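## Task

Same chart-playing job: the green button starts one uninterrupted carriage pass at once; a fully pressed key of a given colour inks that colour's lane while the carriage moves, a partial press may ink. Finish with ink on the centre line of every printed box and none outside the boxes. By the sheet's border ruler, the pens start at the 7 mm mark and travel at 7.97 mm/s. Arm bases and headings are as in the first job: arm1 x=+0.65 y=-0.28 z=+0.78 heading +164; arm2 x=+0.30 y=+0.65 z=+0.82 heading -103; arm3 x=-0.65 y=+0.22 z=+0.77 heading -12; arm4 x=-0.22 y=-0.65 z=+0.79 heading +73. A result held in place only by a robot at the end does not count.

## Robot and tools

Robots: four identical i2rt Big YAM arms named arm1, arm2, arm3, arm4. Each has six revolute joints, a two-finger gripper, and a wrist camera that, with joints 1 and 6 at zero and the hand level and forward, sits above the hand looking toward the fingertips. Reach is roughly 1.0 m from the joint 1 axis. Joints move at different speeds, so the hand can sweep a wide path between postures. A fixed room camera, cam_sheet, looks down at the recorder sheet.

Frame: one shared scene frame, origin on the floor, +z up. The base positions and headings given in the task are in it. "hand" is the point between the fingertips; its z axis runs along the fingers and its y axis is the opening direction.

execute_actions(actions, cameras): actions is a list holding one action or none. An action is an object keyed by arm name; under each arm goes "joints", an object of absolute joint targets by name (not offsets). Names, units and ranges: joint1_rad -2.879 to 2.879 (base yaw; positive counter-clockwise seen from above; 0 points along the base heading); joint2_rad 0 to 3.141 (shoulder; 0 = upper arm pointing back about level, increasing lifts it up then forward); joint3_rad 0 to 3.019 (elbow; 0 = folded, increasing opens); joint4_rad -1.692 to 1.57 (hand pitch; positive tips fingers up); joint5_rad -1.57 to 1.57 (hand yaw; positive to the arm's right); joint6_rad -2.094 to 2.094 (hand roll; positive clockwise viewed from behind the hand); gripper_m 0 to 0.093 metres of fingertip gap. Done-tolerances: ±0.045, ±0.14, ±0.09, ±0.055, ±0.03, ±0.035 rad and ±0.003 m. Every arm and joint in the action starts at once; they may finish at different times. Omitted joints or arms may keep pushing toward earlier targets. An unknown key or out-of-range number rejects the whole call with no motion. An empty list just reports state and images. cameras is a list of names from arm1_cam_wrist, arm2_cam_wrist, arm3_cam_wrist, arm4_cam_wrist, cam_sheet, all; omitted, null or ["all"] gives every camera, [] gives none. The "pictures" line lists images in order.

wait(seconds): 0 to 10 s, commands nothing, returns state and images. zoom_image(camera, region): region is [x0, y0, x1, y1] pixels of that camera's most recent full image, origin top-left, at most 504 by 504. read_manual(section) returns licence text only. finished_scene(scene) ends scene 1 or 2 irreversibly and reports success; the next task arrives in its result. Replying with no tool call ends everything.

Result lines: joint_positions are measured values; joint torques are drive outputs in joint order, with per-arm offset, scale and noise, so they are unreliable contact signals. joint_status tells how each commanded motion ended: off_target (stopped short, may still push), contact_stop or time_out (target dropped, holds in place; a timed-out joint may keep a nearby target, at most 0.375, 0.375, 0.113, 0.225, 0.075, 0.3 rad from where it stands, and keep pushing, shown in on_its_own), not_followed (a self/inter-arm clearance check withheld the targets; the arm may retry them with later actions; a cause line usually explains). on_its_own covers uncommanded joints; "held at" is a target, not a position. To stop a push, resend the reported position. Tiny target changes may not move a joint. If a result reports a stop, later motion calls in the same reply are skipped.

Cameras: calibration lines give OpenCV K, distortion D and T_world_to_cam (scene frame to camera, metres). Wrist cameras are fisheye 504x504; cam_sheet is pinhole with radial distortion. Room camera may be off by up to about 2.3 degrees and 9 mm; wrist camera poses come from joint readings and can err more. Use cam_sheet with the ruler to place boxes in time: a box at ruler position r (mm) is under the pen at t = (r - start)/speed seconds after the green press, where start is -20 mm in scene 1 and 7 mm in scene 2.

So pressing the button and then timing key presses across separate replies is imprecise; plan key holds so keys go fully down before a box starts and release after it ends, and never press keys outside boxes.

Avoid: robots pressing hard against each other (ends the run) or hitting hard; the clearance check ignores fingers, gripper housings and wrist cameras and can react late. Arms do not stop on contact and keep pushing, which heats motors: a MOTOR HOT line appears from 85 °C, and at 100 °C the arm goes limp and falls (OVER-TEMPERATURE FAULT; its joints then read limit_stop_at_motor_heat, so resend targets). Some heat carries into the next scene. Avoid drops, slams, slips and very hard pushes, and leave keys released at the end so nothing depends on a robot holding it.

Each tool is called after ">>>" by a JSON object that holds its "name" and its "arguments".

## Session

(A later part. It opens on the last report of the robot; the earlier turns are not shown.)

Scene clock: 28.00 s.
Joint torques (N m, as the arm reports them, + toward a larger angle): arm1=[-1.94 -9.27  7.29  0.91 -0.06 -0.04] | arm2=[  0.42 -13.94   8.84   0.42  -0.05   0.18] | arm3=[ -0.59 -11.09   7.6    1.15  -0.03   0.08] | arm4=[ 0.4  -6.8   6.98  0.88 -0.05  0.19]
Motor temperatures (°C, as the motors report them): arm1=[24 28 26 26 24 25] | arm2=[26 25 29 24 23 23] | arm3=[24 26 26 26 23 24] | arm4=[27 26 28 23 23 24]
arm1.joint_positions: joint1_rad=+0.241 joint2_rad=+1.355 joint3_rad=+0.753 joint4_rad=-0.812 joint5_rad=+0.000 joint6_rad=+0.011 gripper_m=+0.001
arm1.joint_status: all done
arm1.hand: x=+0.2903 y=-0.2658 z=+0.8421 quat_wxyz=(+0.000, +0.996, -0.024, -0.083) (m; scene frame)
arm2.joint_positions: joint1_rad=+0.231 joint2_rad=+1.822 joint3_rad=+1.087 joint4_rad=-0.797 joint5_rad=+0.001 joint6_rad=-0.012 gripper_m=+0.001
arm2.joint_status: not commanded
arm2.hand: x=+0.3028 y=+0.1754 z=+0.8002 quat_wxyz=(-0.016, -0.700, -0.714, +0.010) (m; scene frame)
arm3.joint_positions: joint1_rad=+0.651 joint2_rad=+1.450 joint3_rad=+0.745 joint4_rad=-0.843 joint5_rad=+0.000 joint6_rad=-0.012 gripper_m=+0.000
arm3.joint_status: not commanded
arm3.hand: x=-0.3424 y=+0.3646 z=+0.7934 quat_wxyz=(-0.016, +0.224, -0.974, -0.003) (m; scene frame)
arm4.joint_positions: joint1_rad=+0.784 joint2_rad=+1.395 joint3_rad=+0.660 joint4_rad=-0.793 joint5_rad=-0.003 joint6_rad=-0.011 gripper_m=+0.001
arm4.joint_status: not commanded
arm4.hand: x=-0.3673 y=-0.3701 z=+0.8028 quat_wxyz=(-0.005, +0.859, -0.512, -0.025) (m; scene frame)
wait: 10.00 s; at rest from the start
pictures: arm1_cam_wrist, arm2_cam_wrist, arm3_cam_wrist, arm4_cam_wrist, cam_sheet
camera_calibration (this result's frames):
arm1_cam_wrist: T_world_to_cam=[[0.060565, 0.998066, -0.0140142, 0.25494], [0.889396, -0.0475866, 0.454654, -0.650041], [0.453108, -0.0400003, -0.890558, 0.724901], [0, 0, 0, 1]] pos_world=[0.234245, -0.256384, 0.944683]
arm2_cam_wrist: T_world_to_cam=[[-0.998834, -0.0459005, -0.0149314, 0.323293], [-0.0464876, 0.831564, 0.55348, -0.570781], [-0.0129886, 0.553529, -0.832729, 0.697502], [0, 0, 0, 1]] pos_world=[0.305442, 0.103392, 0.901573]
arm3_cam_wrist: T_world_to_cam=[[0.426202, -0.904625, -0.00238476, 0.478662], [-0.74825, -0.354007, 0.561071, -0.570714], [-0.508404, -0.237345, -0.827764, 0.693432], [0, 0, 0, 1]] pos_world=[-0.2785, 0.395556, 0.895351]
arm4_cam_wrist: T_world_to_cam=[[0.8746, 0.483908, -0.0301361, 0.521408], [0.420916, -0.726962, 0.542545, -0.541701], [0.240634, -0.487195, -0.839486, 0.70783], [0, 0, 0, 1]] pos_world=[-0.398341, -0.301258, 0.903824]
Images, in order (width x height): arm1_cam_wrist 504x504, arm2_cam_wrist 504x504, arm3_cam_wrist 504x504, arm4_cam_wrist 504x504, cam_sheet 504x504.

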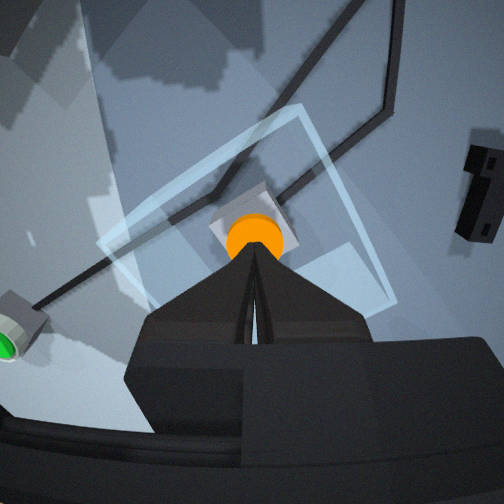

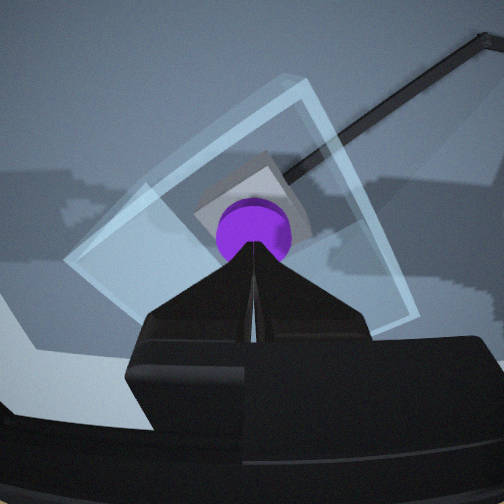

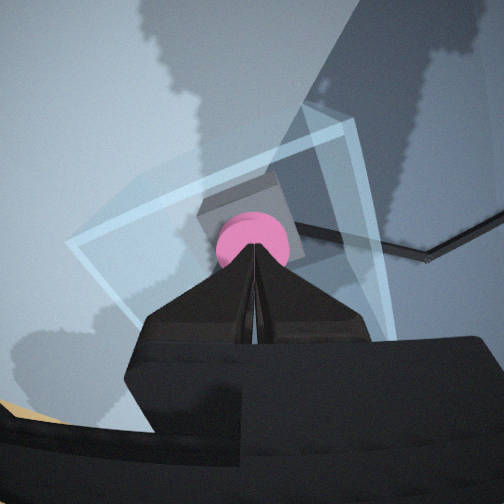

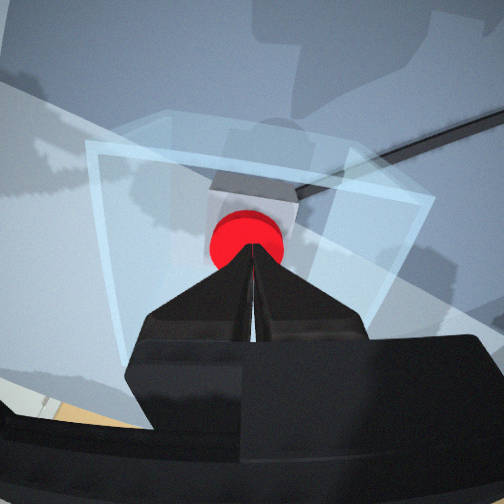

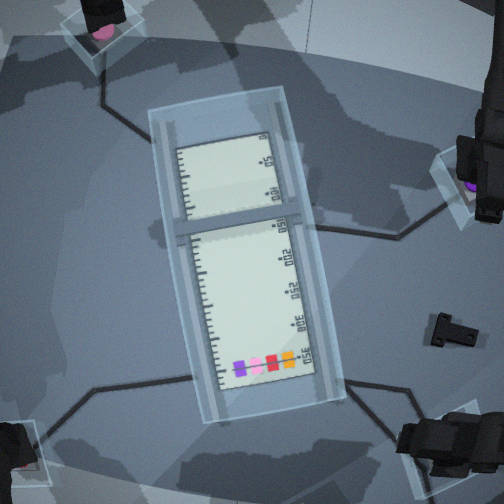

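>>> {"name": "wait", "arguments": {"seconds": 10}}

>>> {"name": "wait", "arguments": {"seconds": 7}}

Scene clock: 38.10 s.
Joint torques (N m, as the arm reports them, + toward a larger angle): arm1=[-1.92 -9.36  7.26  0.91 -0.07 -0.06] | arm2=[  0.4  -13.92   8.82   0.42  -0.05   0.18] | arm3=[ -0.53 -11.05   7.67   1.12  -0.06   0.09] | arm4=[ 0.5  -6.77  6.99  0.87 -0.05  0.18]
Motor temperatures (°C, as the motors report them): arm1=[24 28 27 26 24 25] | arm2=[26 25 29 24 23 23] | arm3=[24 26 27 26 23 24] | arm4=[27 26 28 23 23 24]
arm1.joint_positions: joint1_rad=+0.241 joint2_rad=+1.355 joint3_rad=+0.753 joint4_rad=-0.812 joint5_rad=+0.000 joint6_rad=+0.011 gripper_m=+0.001
arm1.joint_status: all done
arm1.hand: x=+0.2903 y=-0.2658 z=+0.8421 quat_wxyz=(+0.000, +0.996, -0.024, -0.083) (m; scene frame)
arm2.joint_positions: joint1_rad=+0.231 joint2_rad=+1.822 joint3_rad=+1.087 joint4_rad=-0.797 joint5_rad=+0.001 joint6_rad=-0.012 gripper_m=+0.001
arm2.joint_status: not commanded
arm2.hand: x=+0.3028 y=+0.1754 z=+0.8002 quat_wxyz=(-0.016, -0.700, -0.714, +0.010) (m; scene frame)
arm3.joint_positions: joint1_rad=+0.651 joint2_rad=+1.450 joint3_rad=+0.745 joint4_rad=-0.843 joint5_rad=+0.000 joint6_rad=-0.012 gripper_m=+0.000
arm3.joint_status: not commanded
arm3.hand: x=-0.3424 y=+0.3646 z=+0.7934 quat_wxyz=(-0.016, +0.224, -0.974, -0.003) (m; scene frame)
arm4.joint_positions: joint1_rad=+0.784 joint2_rad=+1.395 joint3_rad=+0.660 joint4_rad=-0.793 joint5_rad=-0.003 joint6_rad=-0.011 gripper_m=+0.001
arm4.joint_status: not commanded
arm4.hand: x=-0.3673 y=-0.3701 z=+0.8028 quat_wxyz=(-0.005, +0.859, -0.512, -0.025) (m; scene frame)
wait: 10.00 s; at rest by 0.17 s
pictures: arm1_cam_wrist, arm2_cam_wrist, arm3_cam_wrist, arm4_cam_wrist, cam_sheet
camera_calibration (this result's frames):
arm1_cam_wrist: T_world_to_cam=[[0.060565, 0.998066, -0.0140142, 0.25494], [0.889396, -0.0475866, 0.454654, -0.650041], [0.453108, -0.0400003, -0.890558, 0.724901], [0, 0, 0, 1]] pos_world=[0.234245, -0.256384, 0.944683]
arm2_cam_wrist: T_world_to_cam=[[-0.998834, -0.0459005, -0.0149314, 0.323293], [-0.0464876, 0.831564, 0.55348, -0.570781], [-0.0129886, 0.553529, -0.832729, 0.697502], [0, 0, 0, 1]] pos_world=[0.305442, 0.103392, 0.901573]
arm3_cam_wrist: T_world_to_cam=[[0.426202, -0.904625, -0.00238476, 0.478662], [-0.74825, -0.354007, 0.561071, -0.570714], [-0.508404, -0.237345, -0.827764, 0.693432], [0, 0, 0, 1]] pos_world=[-0.2785, 0.395556, 0.895351]
arm4_cam_wrist: T_world_to_cam=[[0.8746, 0.483908, -0.0301361, 0.521408], [0.420916, -0.726962, 0.542545, -0.541701], [0.240634, -0.487195, -0.839486, 0.70783], [0, 0, 0, 1]] pos_world=[-0.398341, -0.301258, 0.903824]
Images, in order (width x height): arm1_cam_wrist 504x504, arm2_cam_wrist 504x504, arm3_cam_wrist 504x504, arm4_cam_wrist 504x504, cam_sheet 504x504.

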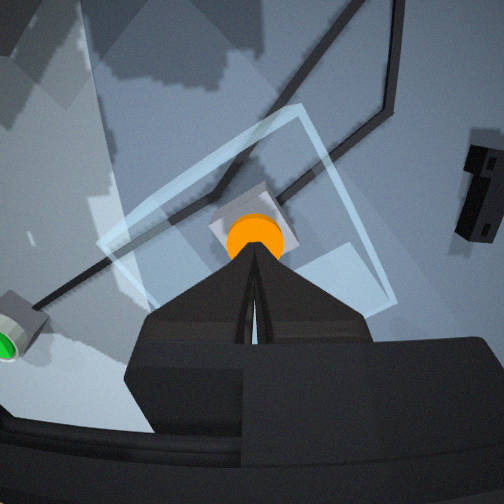

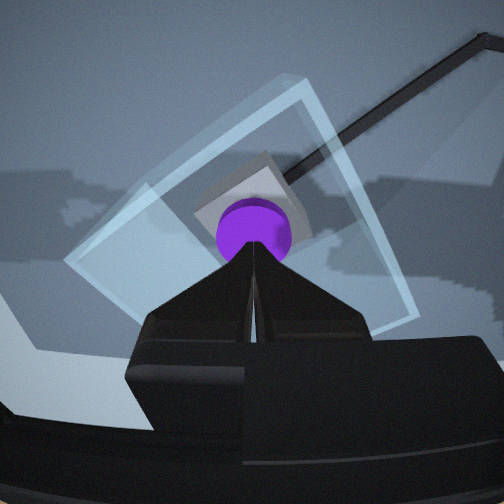

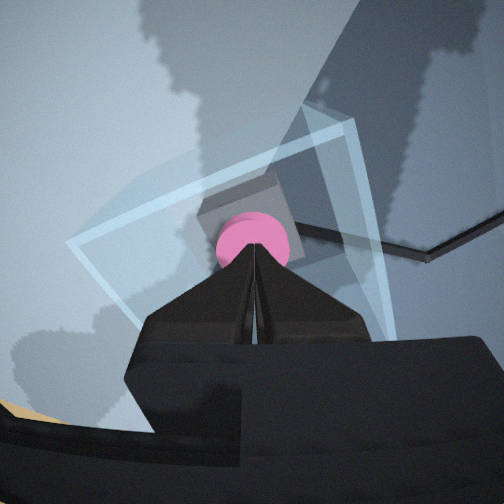

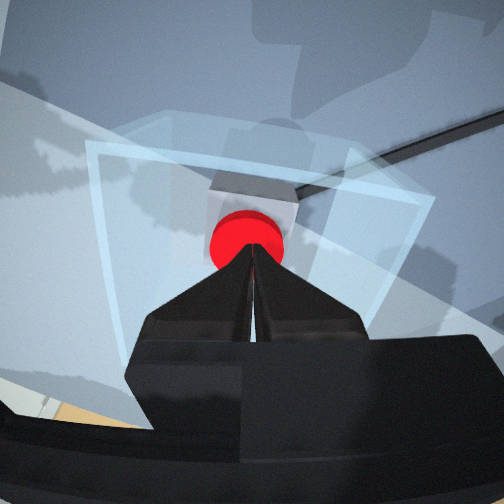

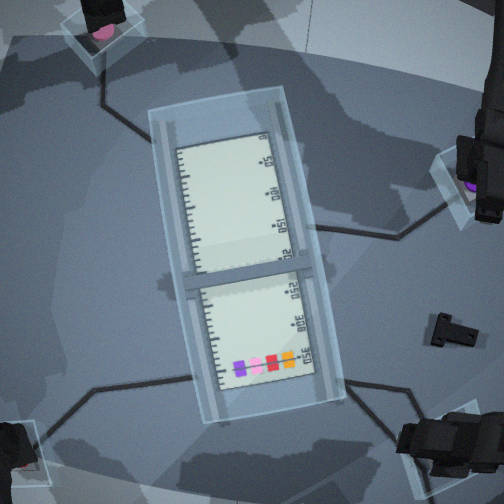

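Scene clock: 45.10 s.
Joint torques (N m, as the arm reports them, + toward a larger angle): arm1=[-1.87 -9.2   7.22  0.96 -0.07 -0.07] | arm2=[  0.45 -13.93   8.83   0.43  -0.05   0.18] | arm3=[ -0.45 -11.14   7.62   1.27  -0.04   0.04] | arm4=[ 0.54 -6.82  6.98  0.89 -0.05  0.19]
Motor temperatures (°C, as the motors report them): arm1=[24 28 27 26 24 25] | arm2=[26 25 30 24 23 23] | arm3=[24 26 27 26 23 24] | arm4=[27 26 28 23 23 24]
arm1.joint_positions: joint1_rad=+0.241 joint2_rad=+1.355 joint3_rad=+0.753 joint4_rad=-0.812 joint5_rad=+0.000 joint6_rad=+0.011 gripper_m=+0.001
arm1.joint_status: all done
arm1.hand: x=+0.2903 y=-0.2658 z=+0.8421 quat_wxyz=(+0.000, +0.996, -0.024, -0.083) (m; scene frame)
arm2.joint_positions: joint1_rad=+0.231 joint2_rad=+1.822 joint3_rad=+1.087 joint4_rad=-0.797 joint5_rad=+0.001 joint6_rad=-0.012 gripper_m=+0.001
arm2.joint_status: not commanded
arm2.hand: x=+0.3028 y=+0.1754 z=+0.8002 quat_wxyz=(-0.016, -0.700, -0.714, +0.010) (m; scene frame)
arm3.joint_positions: joint1_rad=+0.651 joint2_rad=+1.450 joint3_rad=+0.745 joint4_rad=-0.843 joint5_rad=+0.000 joint6_rad=-0.012 gripper_m=+0.000
arm3.joint_status: not commanded
arm3.hand: x=-0.3424 y=+0.3646 z=+0.7934 quat_wxyz=(-0.016, +0.224, -0.974, -0.003) (m; scene frame)
arm4.joint_positions: joint1_rad=+0.784 joint2_rad=+1.395 joint3_rad=+0.660 joint4_rad=-0.793 joint5_rad=-0.003 joint6_rad=-0.011 gripper_m=+0.001
arm4.joint_status: not commanded
arm4.hand: x=-0.3673 y=-0.3701 z=+0.8028 quat_wxyz=(-0.005, +0.859, -0.512, -0.025) (m; scene frame)
wait: 7.00 s; at rest by 0.27 s
pictures: arm1_cam_wrist, arm2_cam_wrist, arm3_cam_wrist, arm4_cam_wrist, cam_sheet
camera_calibration (this result's frames):
arm1_cam_wrist: T_world_to_cam=[[0.060565, 0.998066, -0.0140142, 0.25494], [0.889396, -0.0475866, 0.454654, -0.650041], [0.453108, -0.0400003, -0.890558, 0.724901], [0, 0, 0, 1]] pos_world=[0.234245, -0.256384, 0.944683]
arm2_cam_wrist: T_world_to_cam=[[-0.998834, -0.0459005, -0.0149314, 0.323293], [-0.0464876, 0.831564, 0.55348, -0.570781], [-0.0129886, 0.553529, -0.832729, 0.697502], [0, 0, 0, 1]] pos_world=[0.305442, 0.103392, 0.901573]
arm3_cam_wrist: T_world_to_cam=[[0.426202, -0.904625, -0.00238476, 0.478662], [-0.74825, -0.354007, 0.561071, -0.570714], [-0.508404, -0.237345, -0.827764, 0.693432], [0, 0, 0, 1]] pos_world=[-0.2785, 0.395556, 0.895351]
arm4_cam_wrist: T_world_to_cam=[[0.8746, 0.483908, -0.0301361, 0.521408], [0.420916, -0.726962, 0.542545, -0.541701], [0.240634, -0.487195, -0.839486, 0.70783], [0, 0, 0, 1]] pos_world=[-0.398341, -0.301258, 0.903824]
Images, in order (width x height): arm1_cam_wrist 504x504, arm2_cam_wrist 504x504, arm3_cam_wrist 504x504, arm4_cam_wrist 504x504, cam_sheet 504x504.

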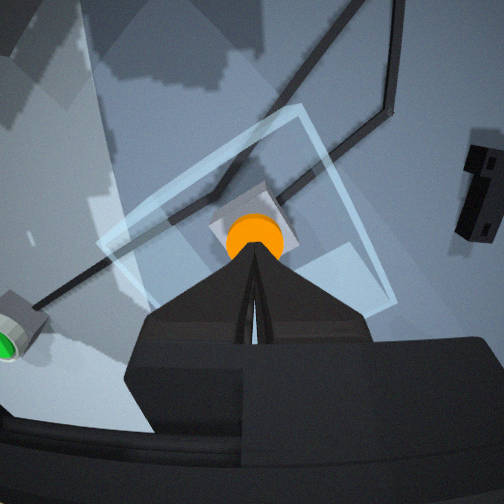

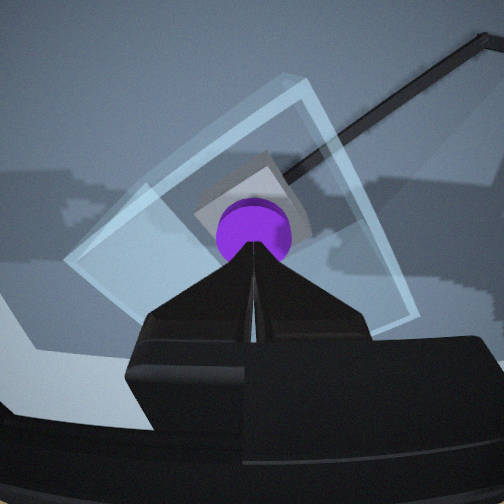

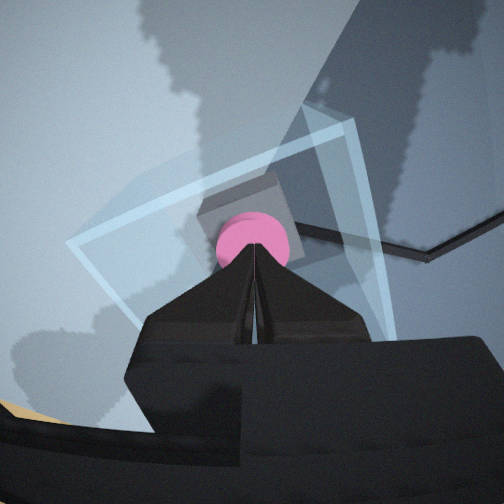

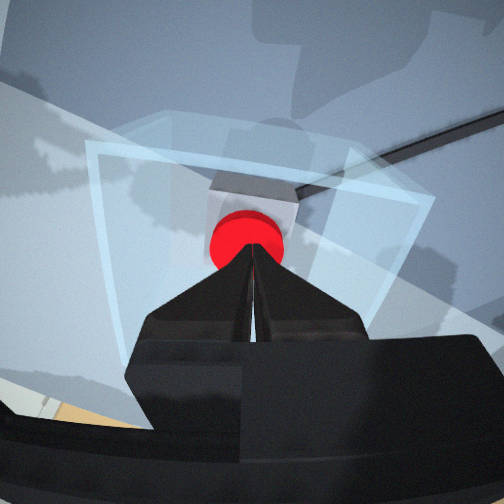

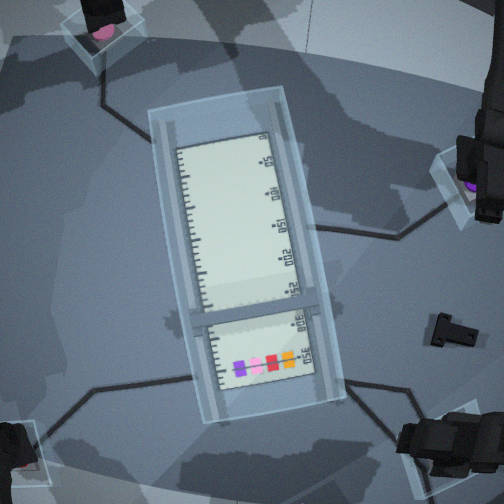

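>>> {"name": "wait", "arguments": {"seconds": 8.2}}

>>> {"name": "execute_actions", "arguments": {"actions": [{"arm1":{"joints":{"joint2_rad":1.62}},"arm2":{"joints":{"joint2_rad":1.95}},"arm3":{"joints":{"joint2_rad":1.60}},"arm4":{"joints":{"joint2_rad":1.55}}}], "cameras": []}}

>>> {"name": "wait", "arguments": {"seconds": 0.55}}

>>> {"name": "execute_actions", "arguments": {"actions": [{"arm1":{"joints":{"joint2_rad":1.49}},"arm2":{"joints":{"joint2_rad":1.82}},"arm3":{"joints":{"joint2_rad":1.445}},"arm4":{"joints":{"joint2_rad":1.395}}}], "cameras": []}}

Scene clock: 53.50 s.
Joint torques (N m, as the arm reports them, + toward a larger angle): arm1=[-2.12 -9.23  7.34  0.99 -0.06 -0.05] | arm2=[  0.44 -13.93   8.84   0.43  -0.05   0.18] | arm3=[ -0.25 -11.53   7.63   1.13  -0.04   0.07] | arm4=[ 0.72 -6.79  6.97  0.89 -0.06  0.18]
Motor temperatures (°C, as the motors report them): arm1=[24 28 27 26 24 25] | arm2=[26 26 30 24 23 23] | arm3=[24 26 27 26 23 24] | arm4=[27 26 28 23 23 24]
arm1.joint_positions: joint1_rad=+0.241 joint2_rad=+1.355 joint3_rad=+0.753 joint4_rad=-0.812 joint5_rad=+0.000 joint6_rad=+0.011 gripper_m=+0.001
arm1.joint_status: all done
arm1.hand: x=+0.2903 y=-0.2658 z=+0.8421 quat_wxyz=(+0.000, +0.996, -0.024, -0.083) (m; scene frame)
arm2.joint_positions: joint1_rad=+0.231 joint2_rad=+1.822 joint3_rad=+1.087 joint4_rad=-0.797 joint5_rad=+0.001 joint6_rad=-0.012 gripper_m=+0.001
arm2.joint_status: not commanded
arm2.hand: x=+0.3028 y=+0.1754 z=+0.8002 quat_wxyz=(-0.016, -0.700, -0.714, +0.010) (m; scene frame)
arm3.joint_positions: joint1_rad=+0.651 joint2_rad=+1.450 joint3_rad=+0.745 joint4_rad=-0.843 joint5_rad=+0.000 joint6_rad=-0.012 gripper_m=+0.000
arm3.joint_status: not commanded
arm3.hand: x=-0.3424 y=+0.3646 z=+0.7934 quat_wxyz=(-0.016, +0.224, -0.974, -0.003) (m; scene frame)
arm4.joint_positions: joint1_rad=+0.784 joint2_rad=+1.395 joint3_rad=+0.660 joint4_rad=-0.793 joint5_rad=-0.003 joint6_rad=-0.011 gripper_m=+0.001
arm4.joint_status: not commanded
arm4.hand: x=-0.3673 y=-0.3701 z=+0.8028 quat_wxyz=(-0.005, +0.859, -0.512, -0.025) (m; scene frame)
wait: 8.20 s; at rest by 0.07 s
pictures: arm1_cam_wrist, arm2_cam_wrist, arm3_cam_wrist, arm4_cam_wrist, cam_sheet
camera_calibration (this result's frames):
arm1_cam_wrist: T_world_to_cam=[[0.060565, 0.998066, -0.0140142, 0.25494], [0.889396, -0.0475866, 0.454654, -0.650041], [0.453108, -0.0400003, -0.890558, 0.724901], [0, 0, 0, 1]] pos_world=[0.234245, -0.256384, 0.944683]
arm2_cam_wrist: T_world_to_cam=[[-0.998834, -0.0459005, -0.0149314, 0.323293], [-0.0464876, 0.831564, 0.55348, -0.570781], [-0.0129886, 0.553529, -0.832729, 0.697502], [0, 0, 0, 1]] pos_world=[0.305442, 0.103392, 0.901573]
arm3_cam_wrist: T_world_to_cam=[[0.426202, -0.904625, -0.00238476, 0.478662], [-0.74825, -0.354007, 0.561071, -0.570714], [-0.508404, -0.237345, -0.827764, 0.693432], [0, 0, 0, 1]] pos_world=[-0.2785, 0.395556, 0.895351]
arm4_cam_wrist: T_world_to_cam=[[0.8746, 0.483908, -0.0301361, 0.521408], [0.420916, -0.726962, 0.542545, -0.541701], [0.240634, -0.487195, -0.839486, 0.70783], [0, 0, 0, 1]] pos_world=[-0.398341, -0.301258, 0.903824]
Images, in order (width x height): arm1_cam_wrist 504x504, arm2_cam_wrist 504x504, arm3_cam_wrist 504x504, arm4_cam_wrist 504x504, cam_sheet 504x504.

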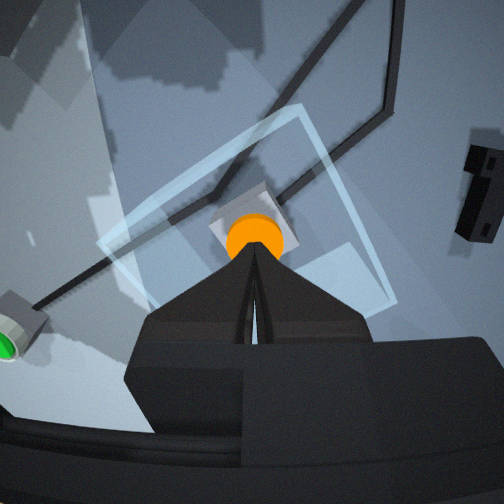

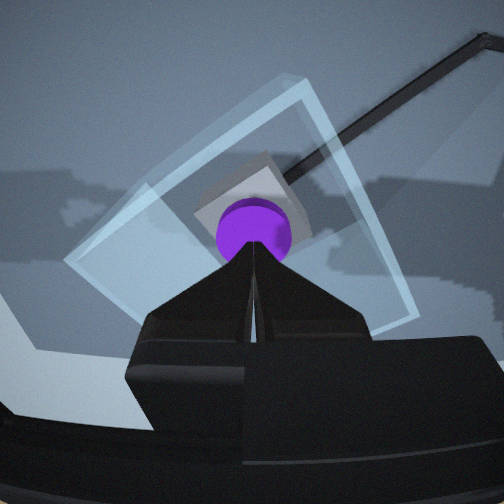

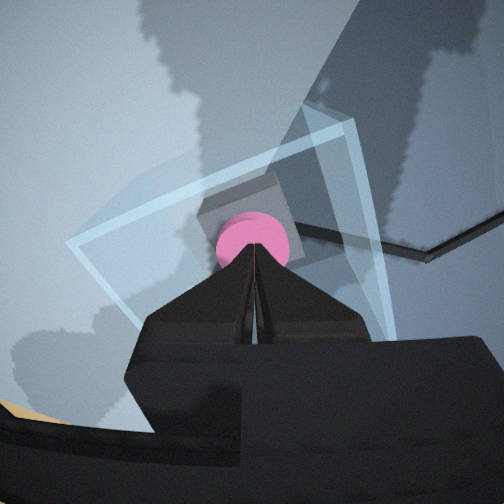

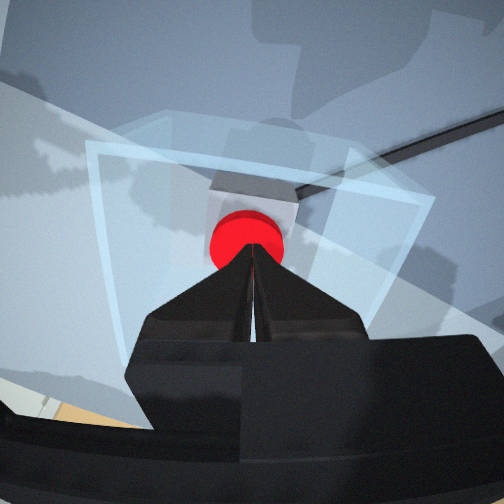

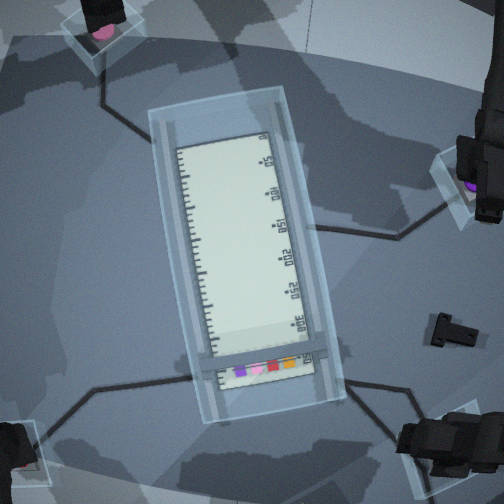

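Scene clock: 54.37 s.
Joint torques (N m, as the arm reports them, + toward a larger angle): arm1=[-1.89 -7.29  5.07  0.54 -0.07 -0.07] | arm2=[ 0.41 -9.9   6.72  0.33 -0.04  0.18] | arm3=[-0.88 -6.92  5.8   1.21 -0.03  0.08] | arm4=[ 0.54 -3.75  5.28  0.91 -0.05  0.17]
Motor temperatures (°C, as the motors report them): arm1=[24 28 27 26 24 25] | arm2=[26 26 30 24 23 23] | arm3=[24 26 27 26 23 24] | arm4=[27 26 28 23 23 24]
arm1.joint_positions: joint1_rad=+0.241 joint2_rad=+1.576 joint3_rad=+0.764 joint4_rad=-0.811 joint5_rad=+0.000 joint6_rad=+0.011 gripper_m=+0.001
arm1.joint_status: all done
arm1.hand: x=+0.3081 y=-0.2667 z=+0.7726 quat_wxyz=(+0.002, +0.999, -0.024, +0.021) (m; scene frame)
arm2.joint_positions: joint1_rad=+0.231 joint2_rad=+1.895 joint3_rad=+1.113 joint4_rad=-0.797 joint5_rad=+0.001 joint6_rad=-0.012 gripper_m=+0.001
arm2.joint_status: all done
arm2.hand: x=+0.3031 y=+0.1742 z=+0.7742 quat_wxyz=(+0.000, -0.701, -0.714, -0.007) (m; scene frame)
arm3.joint_positions: joint1_rad=+0.651 joint2_rad=+1.547 joint3_rad=+0.761 joint4_rad=-0.846 joint5_rad=+0.000 joint6_rad=-0.011 gripper_m=+0.000
arm3.joint_status: all done
arm3.hand: x=-0.3462 y=+0.3629 z=+0.7672 quat_wxyz=(+0.025, +0.224, -0.974, +0.006) (m; scene frame)
arm4.joint_positions: joint1_rad=+0.784 joint2_rad=+1.493 joint3_rad=+0.676 joint4_rad=-0.798 joint5_rad=-0.002 joint6_rad=-0.011 gripper_m=+0.001
arm4.joint_status: all done
arm4.hand: x=-0.3650 y=-0.3750 z=+0.7786 quat_wxyz=(+0.018, +0.859, -0.512, +0.012) (m; scene frame)
pictures: none
No camera images: the call's "cameras" was empty. Leave "cameras" out to get every camera's image.

Scene clock: 54.93 s.
Joint torques (N m, as the arm reports them, + toward a larger angle): arm1=[-1.78 -7.15  5.02  0.47 -0.07 -0.05] | arm2=[ 0.44 -9.94  6.73  0.33 -0.04  0.18] | arm3=[-0.64 -6.71  5.65  1.09 -0.05  0.08] | arm4=[ 0.6  -3.66  5.28  0.93 -0.06  0.18]
Motor temperatures (°C, as the motors report them): arm1=[24 28 27 26 24 25] | arm2=[26 26 30 24 23 23] | arm3=[24 26 27 26 23 24] | arm4=[27 26 28 23 23 24]
arm1.joint_positions: joint1_rad=+0.241 joint2_rad=+1.576 joint3_rad=+0.764 joint4_rad=-0.811 joint5_rad=+0.000 joint6_rad=+0.011 gripper_m=+0.001
arm1.joint_status: all done
arm1.hand: x=+0.3081 y=-0.2667 z=+0.7726 quat_wxyz=(+0.002, +0.999, -0.024, +0.021) (m; scene frame)
arm2.joint_positions: joint1_rad=+0.231 joint2_rad=+1.895 joint3_rad=+1.113 joint4_rad=-0.797 joint5_rad=+0.001 joint6_rad=-0.012 gripper_m=+0.001
arm2.joint_status: all done
arm2.hand: x=+0.3031 y=+0.1742 z=+0.7742 quat_wxyz=(+0.000, -0.701, -0.714, -0.007) (m; scene frame)
arm3.joint_positions: joint1_rad=+0.651 joint2_rad=+1.547 joint3_rad=+0.761 joint4_rad=-0.846 joint5_rad=+0.000 joint6_rad=-0.011 gripper_m=+0.000
arm3.joint_status: all done
arm3.hand: x=-0.3462 y=+0.3629 z=+0.7672 quat_wxyz=(+0.025, +0.224, -0.974, +0.006) (m; scene frame)
arm4.joint_positions: joint1_rad=+0.784 joint2_rad=+1.493 joint3_rad=+0.676 joint4_rad=-0.798 joint5_rad=-0.002 joint6_rad=-0.011 gripper_m=+0.001
arm4.joint_status: all done
arm4.hand: x=-0.3650 y=-0.3750 z=+0.7786 quat_wxyz=(+0.018, +0.859, -0.512, +0.012) (m; scene frame)
wait: 0.57 s; at rest by 0.27 s
pictures: arm1_cam_wrist, arm2_cam_wrist, arm3_cam_wrist, arm4_cam_wrist, cam_sheet
camera_calibration (this result's frames):
arm1_cam_wrist: T_world_to_cam=[[0.0624199, 0.998009, -0.00903344, 0.249306], [0.776479, -0.0428739, 0.628683, -0.732653], [0.627044, -0.0462566, -0.777609, 0.512355], [0, 0, 0, 1]] pos_world=[0.232058, -0.256521, 0.861271]
arm2_cam_wrist: T_world_to_cam=[[-0.998833, -0.0452955, -0.0167724, 0.324467], [-0.046425, 0.804456, 0.592196, -0.580657], [-0.0133311, 0.592283, -0.80562, 0.648882], [0, 0, 0, 1]] pos_world=[0.305782, 0.0974876, 0.872057]
arm3_cam_wrist: T_world_to_cam=[[0.425662, -0.904879, -0.00229801, 0.47843], [-0.703438, -0.332498, 0.628188, -0.603219], [-0.569199, -0.26578, -0.778058, 0.620505], [0, 0, 0, 1]] pos_world=[-0.274786, 0.39727, 0.862823]
arm4_cam_wrist: T_world_to_cam=[[0.875391, 0.482393, -0.0314354, 0.521829], [0.398051, -0.682383, 0.613115, -0.579654], [0.274311, -0.549228, -0.789368, 0.634498], [0, 0, 0, 1]] pos_world=[-0.400122, -0.298788, 0.872651]
Images, in order (width x height): arm1_cam_wrist 504x504, arm2_cam_wrist 504x504, arm3_cam_wrist 504x504, arm4_cam_wrist 504x504, cam_sheet 504x504.

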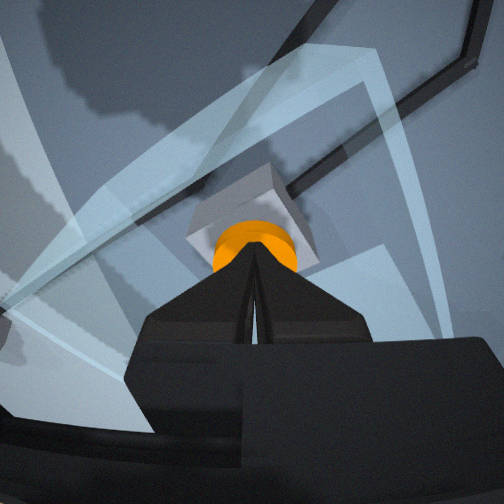

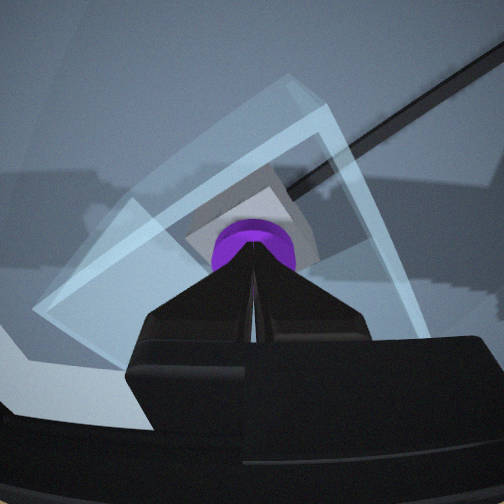

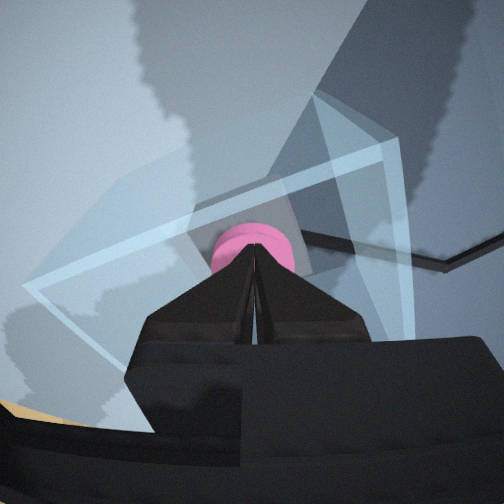

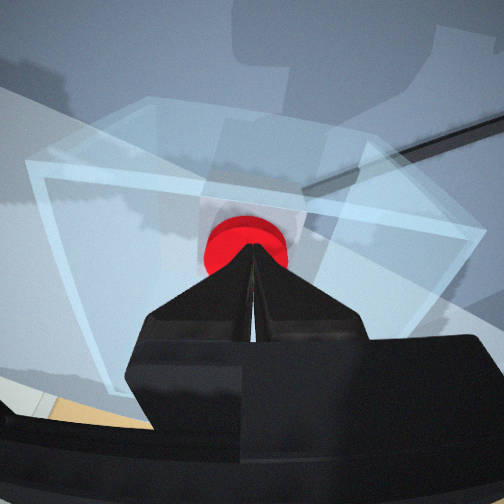

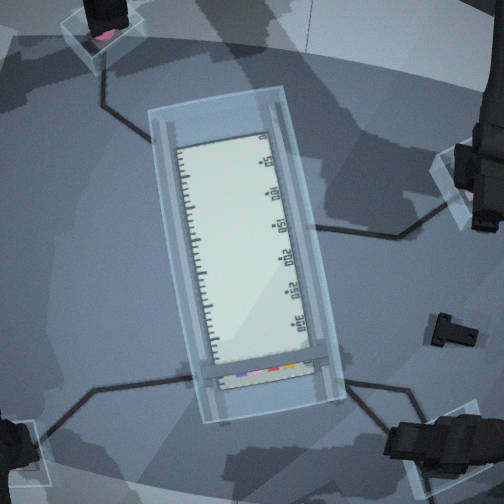

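Scene clock: 55.90 s.
Joint torques (N m, as the arm reports them, + toward a larger angle): arm1=[ -2.01 -10.02   6.24   0.66  -0.05  -0.06] | arm2=[  0.46 -14.38   7.12   0.47  -0.04   0.18] | arm3=[ -0.44 -10.54   6.78   1.11  -0.06   0.07] | arm4=[ 0.5  -7.12  6.37  0.9  -0.05  0.17]
Motor temperatures (°C, as the motors report them): arm1=[24 28 27 26 24 25] | arm2=[26 26 30 24 23 23] | arm3=[24 26 27 26 23 24] | arm4=[27 26 28 23 23 24]
arm1.joint_positions: joint1_rad=+0.241 joint2_rad=+1.493 joint3_rad=+0.757 joint4_rad=-0.810 joint5_rad=+0.000 joint6_rad=+0.011 gripper_m=+0.001
arm1.joint_status: all done
arm1.hand: x=+0.3012 y=-0.2663 z=+0.7972 quat_wxyz=(+0.001, +1.000, -0.024, -0.017) (m; scene frame)
arm2.joint_positions: joint1_rad=+0.231 joint2_rad=+1.825 joint3_rad=+1.113 joint4_rad=-0.796 joint5_rad=+0.001 joint6_rad=-0.012 gripper_m=+0.001
arm2.joint_status: all done
arm2.hand: x=+0.3028 y=+0.1625 z=+0.8067 quat_wxyz=(-0.025, -0.700, -0.713, +0.018) (m; scene frame)
arm3.joint_positions: joint1_rad=+0.651 joint2_rad=+1.440 joint3_rad=+0.757 joint4_rad=-0.843 joint5_rad=+0.000 joint6_rad=-0.011 gripper_m=+0.000
arm3.joint_status: all done
arm3.hand: x=-0.3364 y=+0.3675 z=+0.8003 quat_wxyz=(-0.027, +0.224, -0.974, -0.006) (m; scene frame)
arm4.joint_positions: joint1_rad=+0.784 joint2_rad=+1.398 joint3_rad=+0.670 joint4_rad=-0.793 joint5_rad=-0.002 joint6_rad=-0.011 gripper_m=+0.001
arm4.joint_status: all done
arm4.hand: x=-0.3693 y=-0.3659 z=+0.8050 quat_wxyz=(-0.007, +0.859, -0.512, -0.028) (m; scene frame)
pictures: none
No camera images: the call's "cameras" was empty. Leave "cameras" out to get every camera's image.

>>> {"name": "execute_actions", "arguments": {"actions": [], "cameras": ["cam_sheet"]}}

Scene clock: 56.10 s.
Joint torques (N m, as the arm reports them, + toward a larger angle): arm1=[-2.13 -9.77  6.25  0.66 -0.1  -0.07] | arm2=[  0.45 -14.5    7.16   0.5   -0.05   0.18] | arm3=[ -0.7  -10.2    6.8    1.16  -0.05   0.04] | arm4=[ 0.47 -6.97  6.33  0.91 -0.05  0.17]
Motor temperatures (°C, as the motors report them): arm1=[24 28 27 26 24 25] | arm2=[26 26 30 24 23 23] | arm3=[24 26 27 26 23 24] | arm4=[27 26 28 23 23 24]
arm1.joint_positions: joint1_rad=+0.241 joint2_rad=+1.493 joint3_rad=+0.757 joint4_rad=-0.810 joint5_rad=+0.000 joint6_rad=+0.011 gripper_m=+0.001
arm1.joint_status: all done
arm1.hand: x=+0.3012 y=-0.2663 z=+0.7972 quat_wxyz=(+0.001, +1.000, -0.024, -0.017) (m; scene frame)
arm2.joint_positions: joint1_rad=+0.231 joint2_rad=+1.825 joint3_rad=+1.113 joint4_rad=-0.796 joint5_rad=+0.001 joint6_rad=-0.012 gripper_m=+0.001
arm2.joint_status: all done
arm2.hand: x=+0.3028 y=+0.1625 z=+0.8067 quat_wxyz=(-0.025, -0.700, -0.713, +0.018) (m; scene frame)
arm3.joint_positions: joint1_rad=+0.651 joint2_rad=+1.440 joint3_rad=+0.757 joint4_rad=-0.843 joint5_rad=+0.000 joint6_rad=-0.011 gripper_m=+0.000
arm3.joint_status: all done
arm3.hand: x=-0.3364 y=+0.3675 z=+0.8003 quat_wxyz=(-0.027, +0.224, -0.974, -0.006) (m; scene frame)
arm4.joint_positions: joint1_rad=+0.784 joint2_rad=+1.398 joint3_rad=+0.670 joint4_rad=-0.793 joint5_rad=-0.002 joint6_rad=-0.011 gripper_m=+0.001
arm4.joint_status: all done
arm4.hand: x=-0.3693 y=-0.3659 z=+0.8050 quat_wxyz=(-0.007, +0.859, -0.512, -0.028) (m; scene frame)
pictures: cam_sheet
Images, in order (width x height): cam_sheet 504x504.

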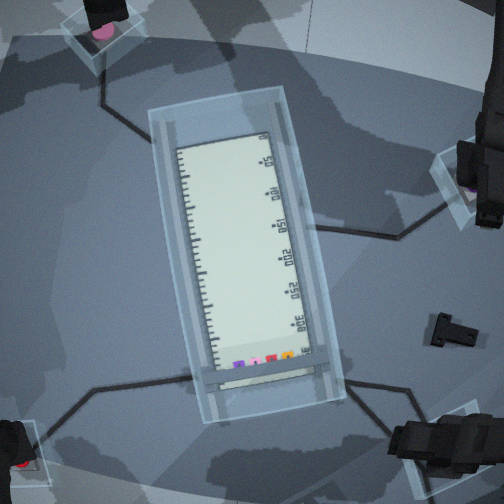

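>>> {"name": "wait", "arguments": {"seconds": 4}}

>>> {"name": "zoom_image", "arguments": {"camera": "cam_sheet", "region": [200, 310, 330, 410]}}

Scene clock: 60.20 s.
Joint torques (N m, as the arm reports them, + toward a larger angle): arm1=[ -1.83 -10.19   6.19   0.62  -0.08  -0.07] | arm2=[  0.42 -14.43   7.21   0.45  -0.04   0.18] | arm3=[ -0.04 -10.11   6.94   1.11  -0.03   0.05] | arm4=[ 0.61 -7.02  6.37  0.84 -0.06  0.16]
Motor temperatures (°C, as the motors report them): arm1=[24 28 27 26 24 25] | arm2=[26 26 29 24 23 23] | arm3=[24 26 27 26 23 24] | arm4=[27 26 28 23 23 24]
arm1.joint_positions: joint1_rad=+0.241 joint2_rad=+1.493 joint3_rad=+0.757 joint4_rad=-0.810 joint5_rad=+0.000 joint6_rad=+0.011 gripper_m=+0.001
arm1.joint_status: all done
arm1.hand: x=+0.3012 y=-0.2663 z=+0.7972 quat_wxyz=(+0.001, +1.000, -0.024, -0.017) (m; scene frame)
arm2.joint_positions: joint1_rad=+0.231 joint2_rad=+1.825 joint3_rad=+1.113 joint4_rad=-0.796 joint5_rad=+0.001 joint6_rad=-0.012 gripper_m=+0.001
arm2.joint_status: all done
arm2.hand: x=+0.3028 y=+0.1625 z=+0.8067 quat_wxyz=(-0.025, -0.700, -0.713, +0.018) (m; scene frame)
arm3.joint_positions: joint1_rad=+0.651 joint2_rad=+1.440 joint3_rad=+0.757 joint4_rad=-0.843 joint5_rad=+0.000 joint6_rad=-0.011 gripper_m=+0.000
arm3.joint_status: all done
arm3.hand: x=-0.3364 y=+0.3675 z=+0.8003 quat_wxyz=(-0.027, +0.224, -0.974, -0.006) (m; scene frame)
arm4.joint_positions: joint1_rad=+0.784 joint2_rad=+1.398 joint3_rad=+0.670 joint4_rad=-0.793 joint5_rad=-0.002 joint6_rad=-0.011 gripper_m=+0.001
arm4.joint_status: all done
arm4.hand: x=-0.3693 y=-0.3659 z=+0.8050 quat_wxyz=(-0.007, +0.859, -0.512, -0.028) (m; scene frame)
wait: 4.00 s; at rest by 0.17 s
pictures: arm1_cam_wrist, arm2_cam_wrist, arm3_cam_wrist, arm4_cam_wrist, cam_sheet
camera_calibration (this result's frames):
arm1_cam_wrist: T_world_to_cam=[[0.0618662, 0.998025, -0.0108865, 0.251284], [0.821661, -0.0447355, 0.568218, -0.708694], [0.566608, -0.0440985, -0.822806, 0.590712], [0, 0, 0, 1]] pos_world=[0.232058, -0.256442, 0.89147]
arm2_cam_wrist: T_world_to_cam=[[-0.998861, -0.0456004, -0.0140139, 0.322034], [-0.0460429, 0.844651, 0.533333, -0.549657], [-0.0124834, 0.533371, -0.845789, 0.723647], [0, 0, 0, 1]] pos_world=[0.305393, 0.0929812, 0.909716]
arm3_cam_wrist: T_world_to_cam=[[0.425909, -0.904763, -0.0024202, 0.478665], [-0.759423, -0.358943, 0.542621, -0.556158], [-0.491812, -0.229269, -0.839974, 0.715247], [0, 0, 0, 1]] pos_world=[-0.27446, 0.397434, 0.90373]
arm4_cam_wrist: T_world_to_cam=[[0.874757, 0.483656, -0.0296295, 0.520838], [0.422191, -0.730725, 0.536466, -0.534989], [0.237814, -0.481786, -0.843402, 0.716258], [0, 0, 0, 1]] pos_world=[-0.400075, -0.297752, 0.906529]
Images, in order (width x height): arm1_cam_wrist 504x504, arm2_cam_wrist 504x504, arm3_cam_wrist 504x504, arm4_cam_wrist 504x504, cam_sheet 504x504.

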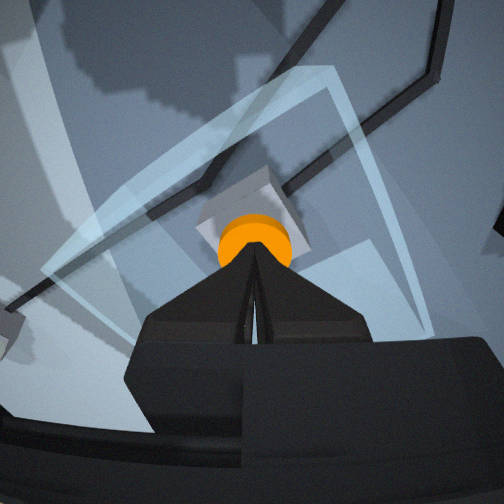

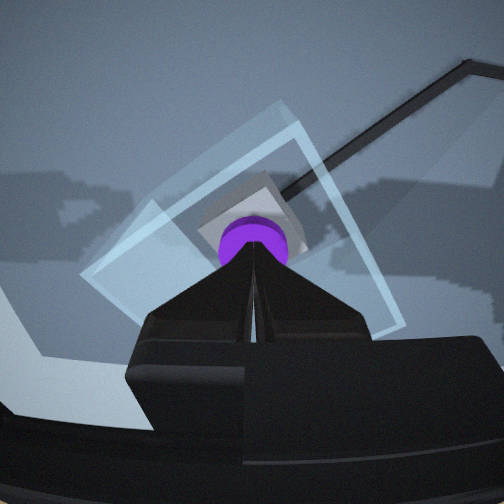

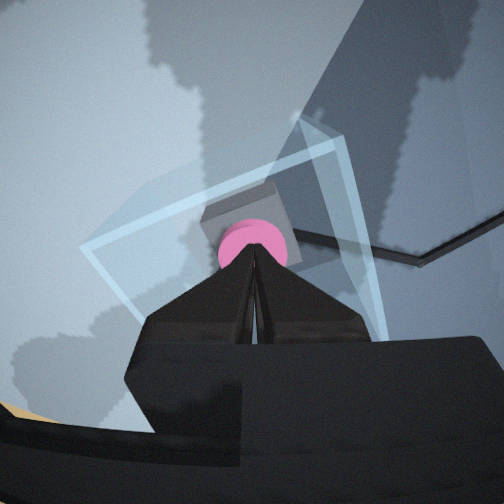

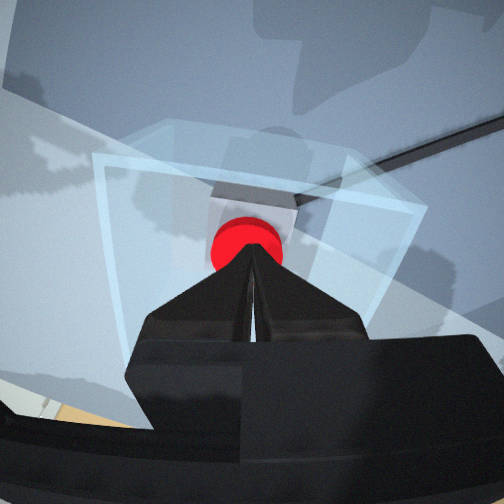

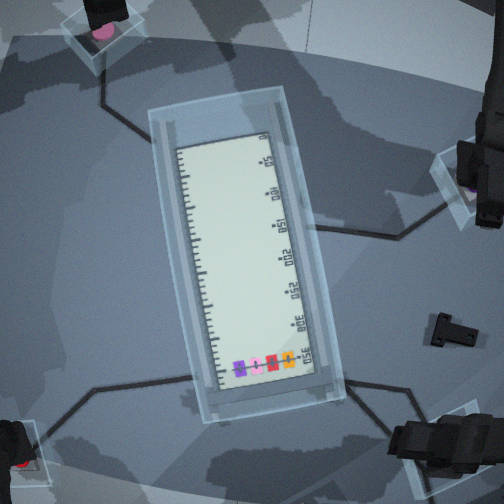

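Region (200, 310, 330, 410) of cam_sheet's 504x504 image, scaled by 3.877, with more detail than that image has; it fills the top 388 rows of this view, and the rest is white.

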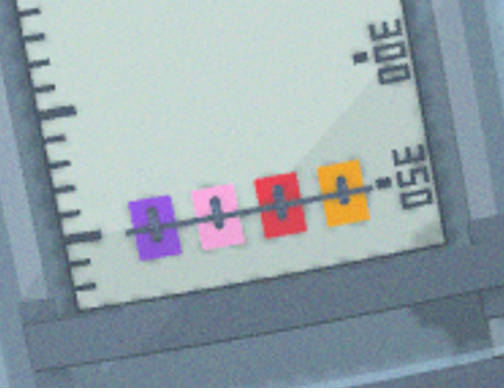

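All four boxes have ink across their middle lines, and I see none outside them.

>>> {"name": "finished_scene", "arguments": {"scene": 2}}

The scene is finished: the task was done.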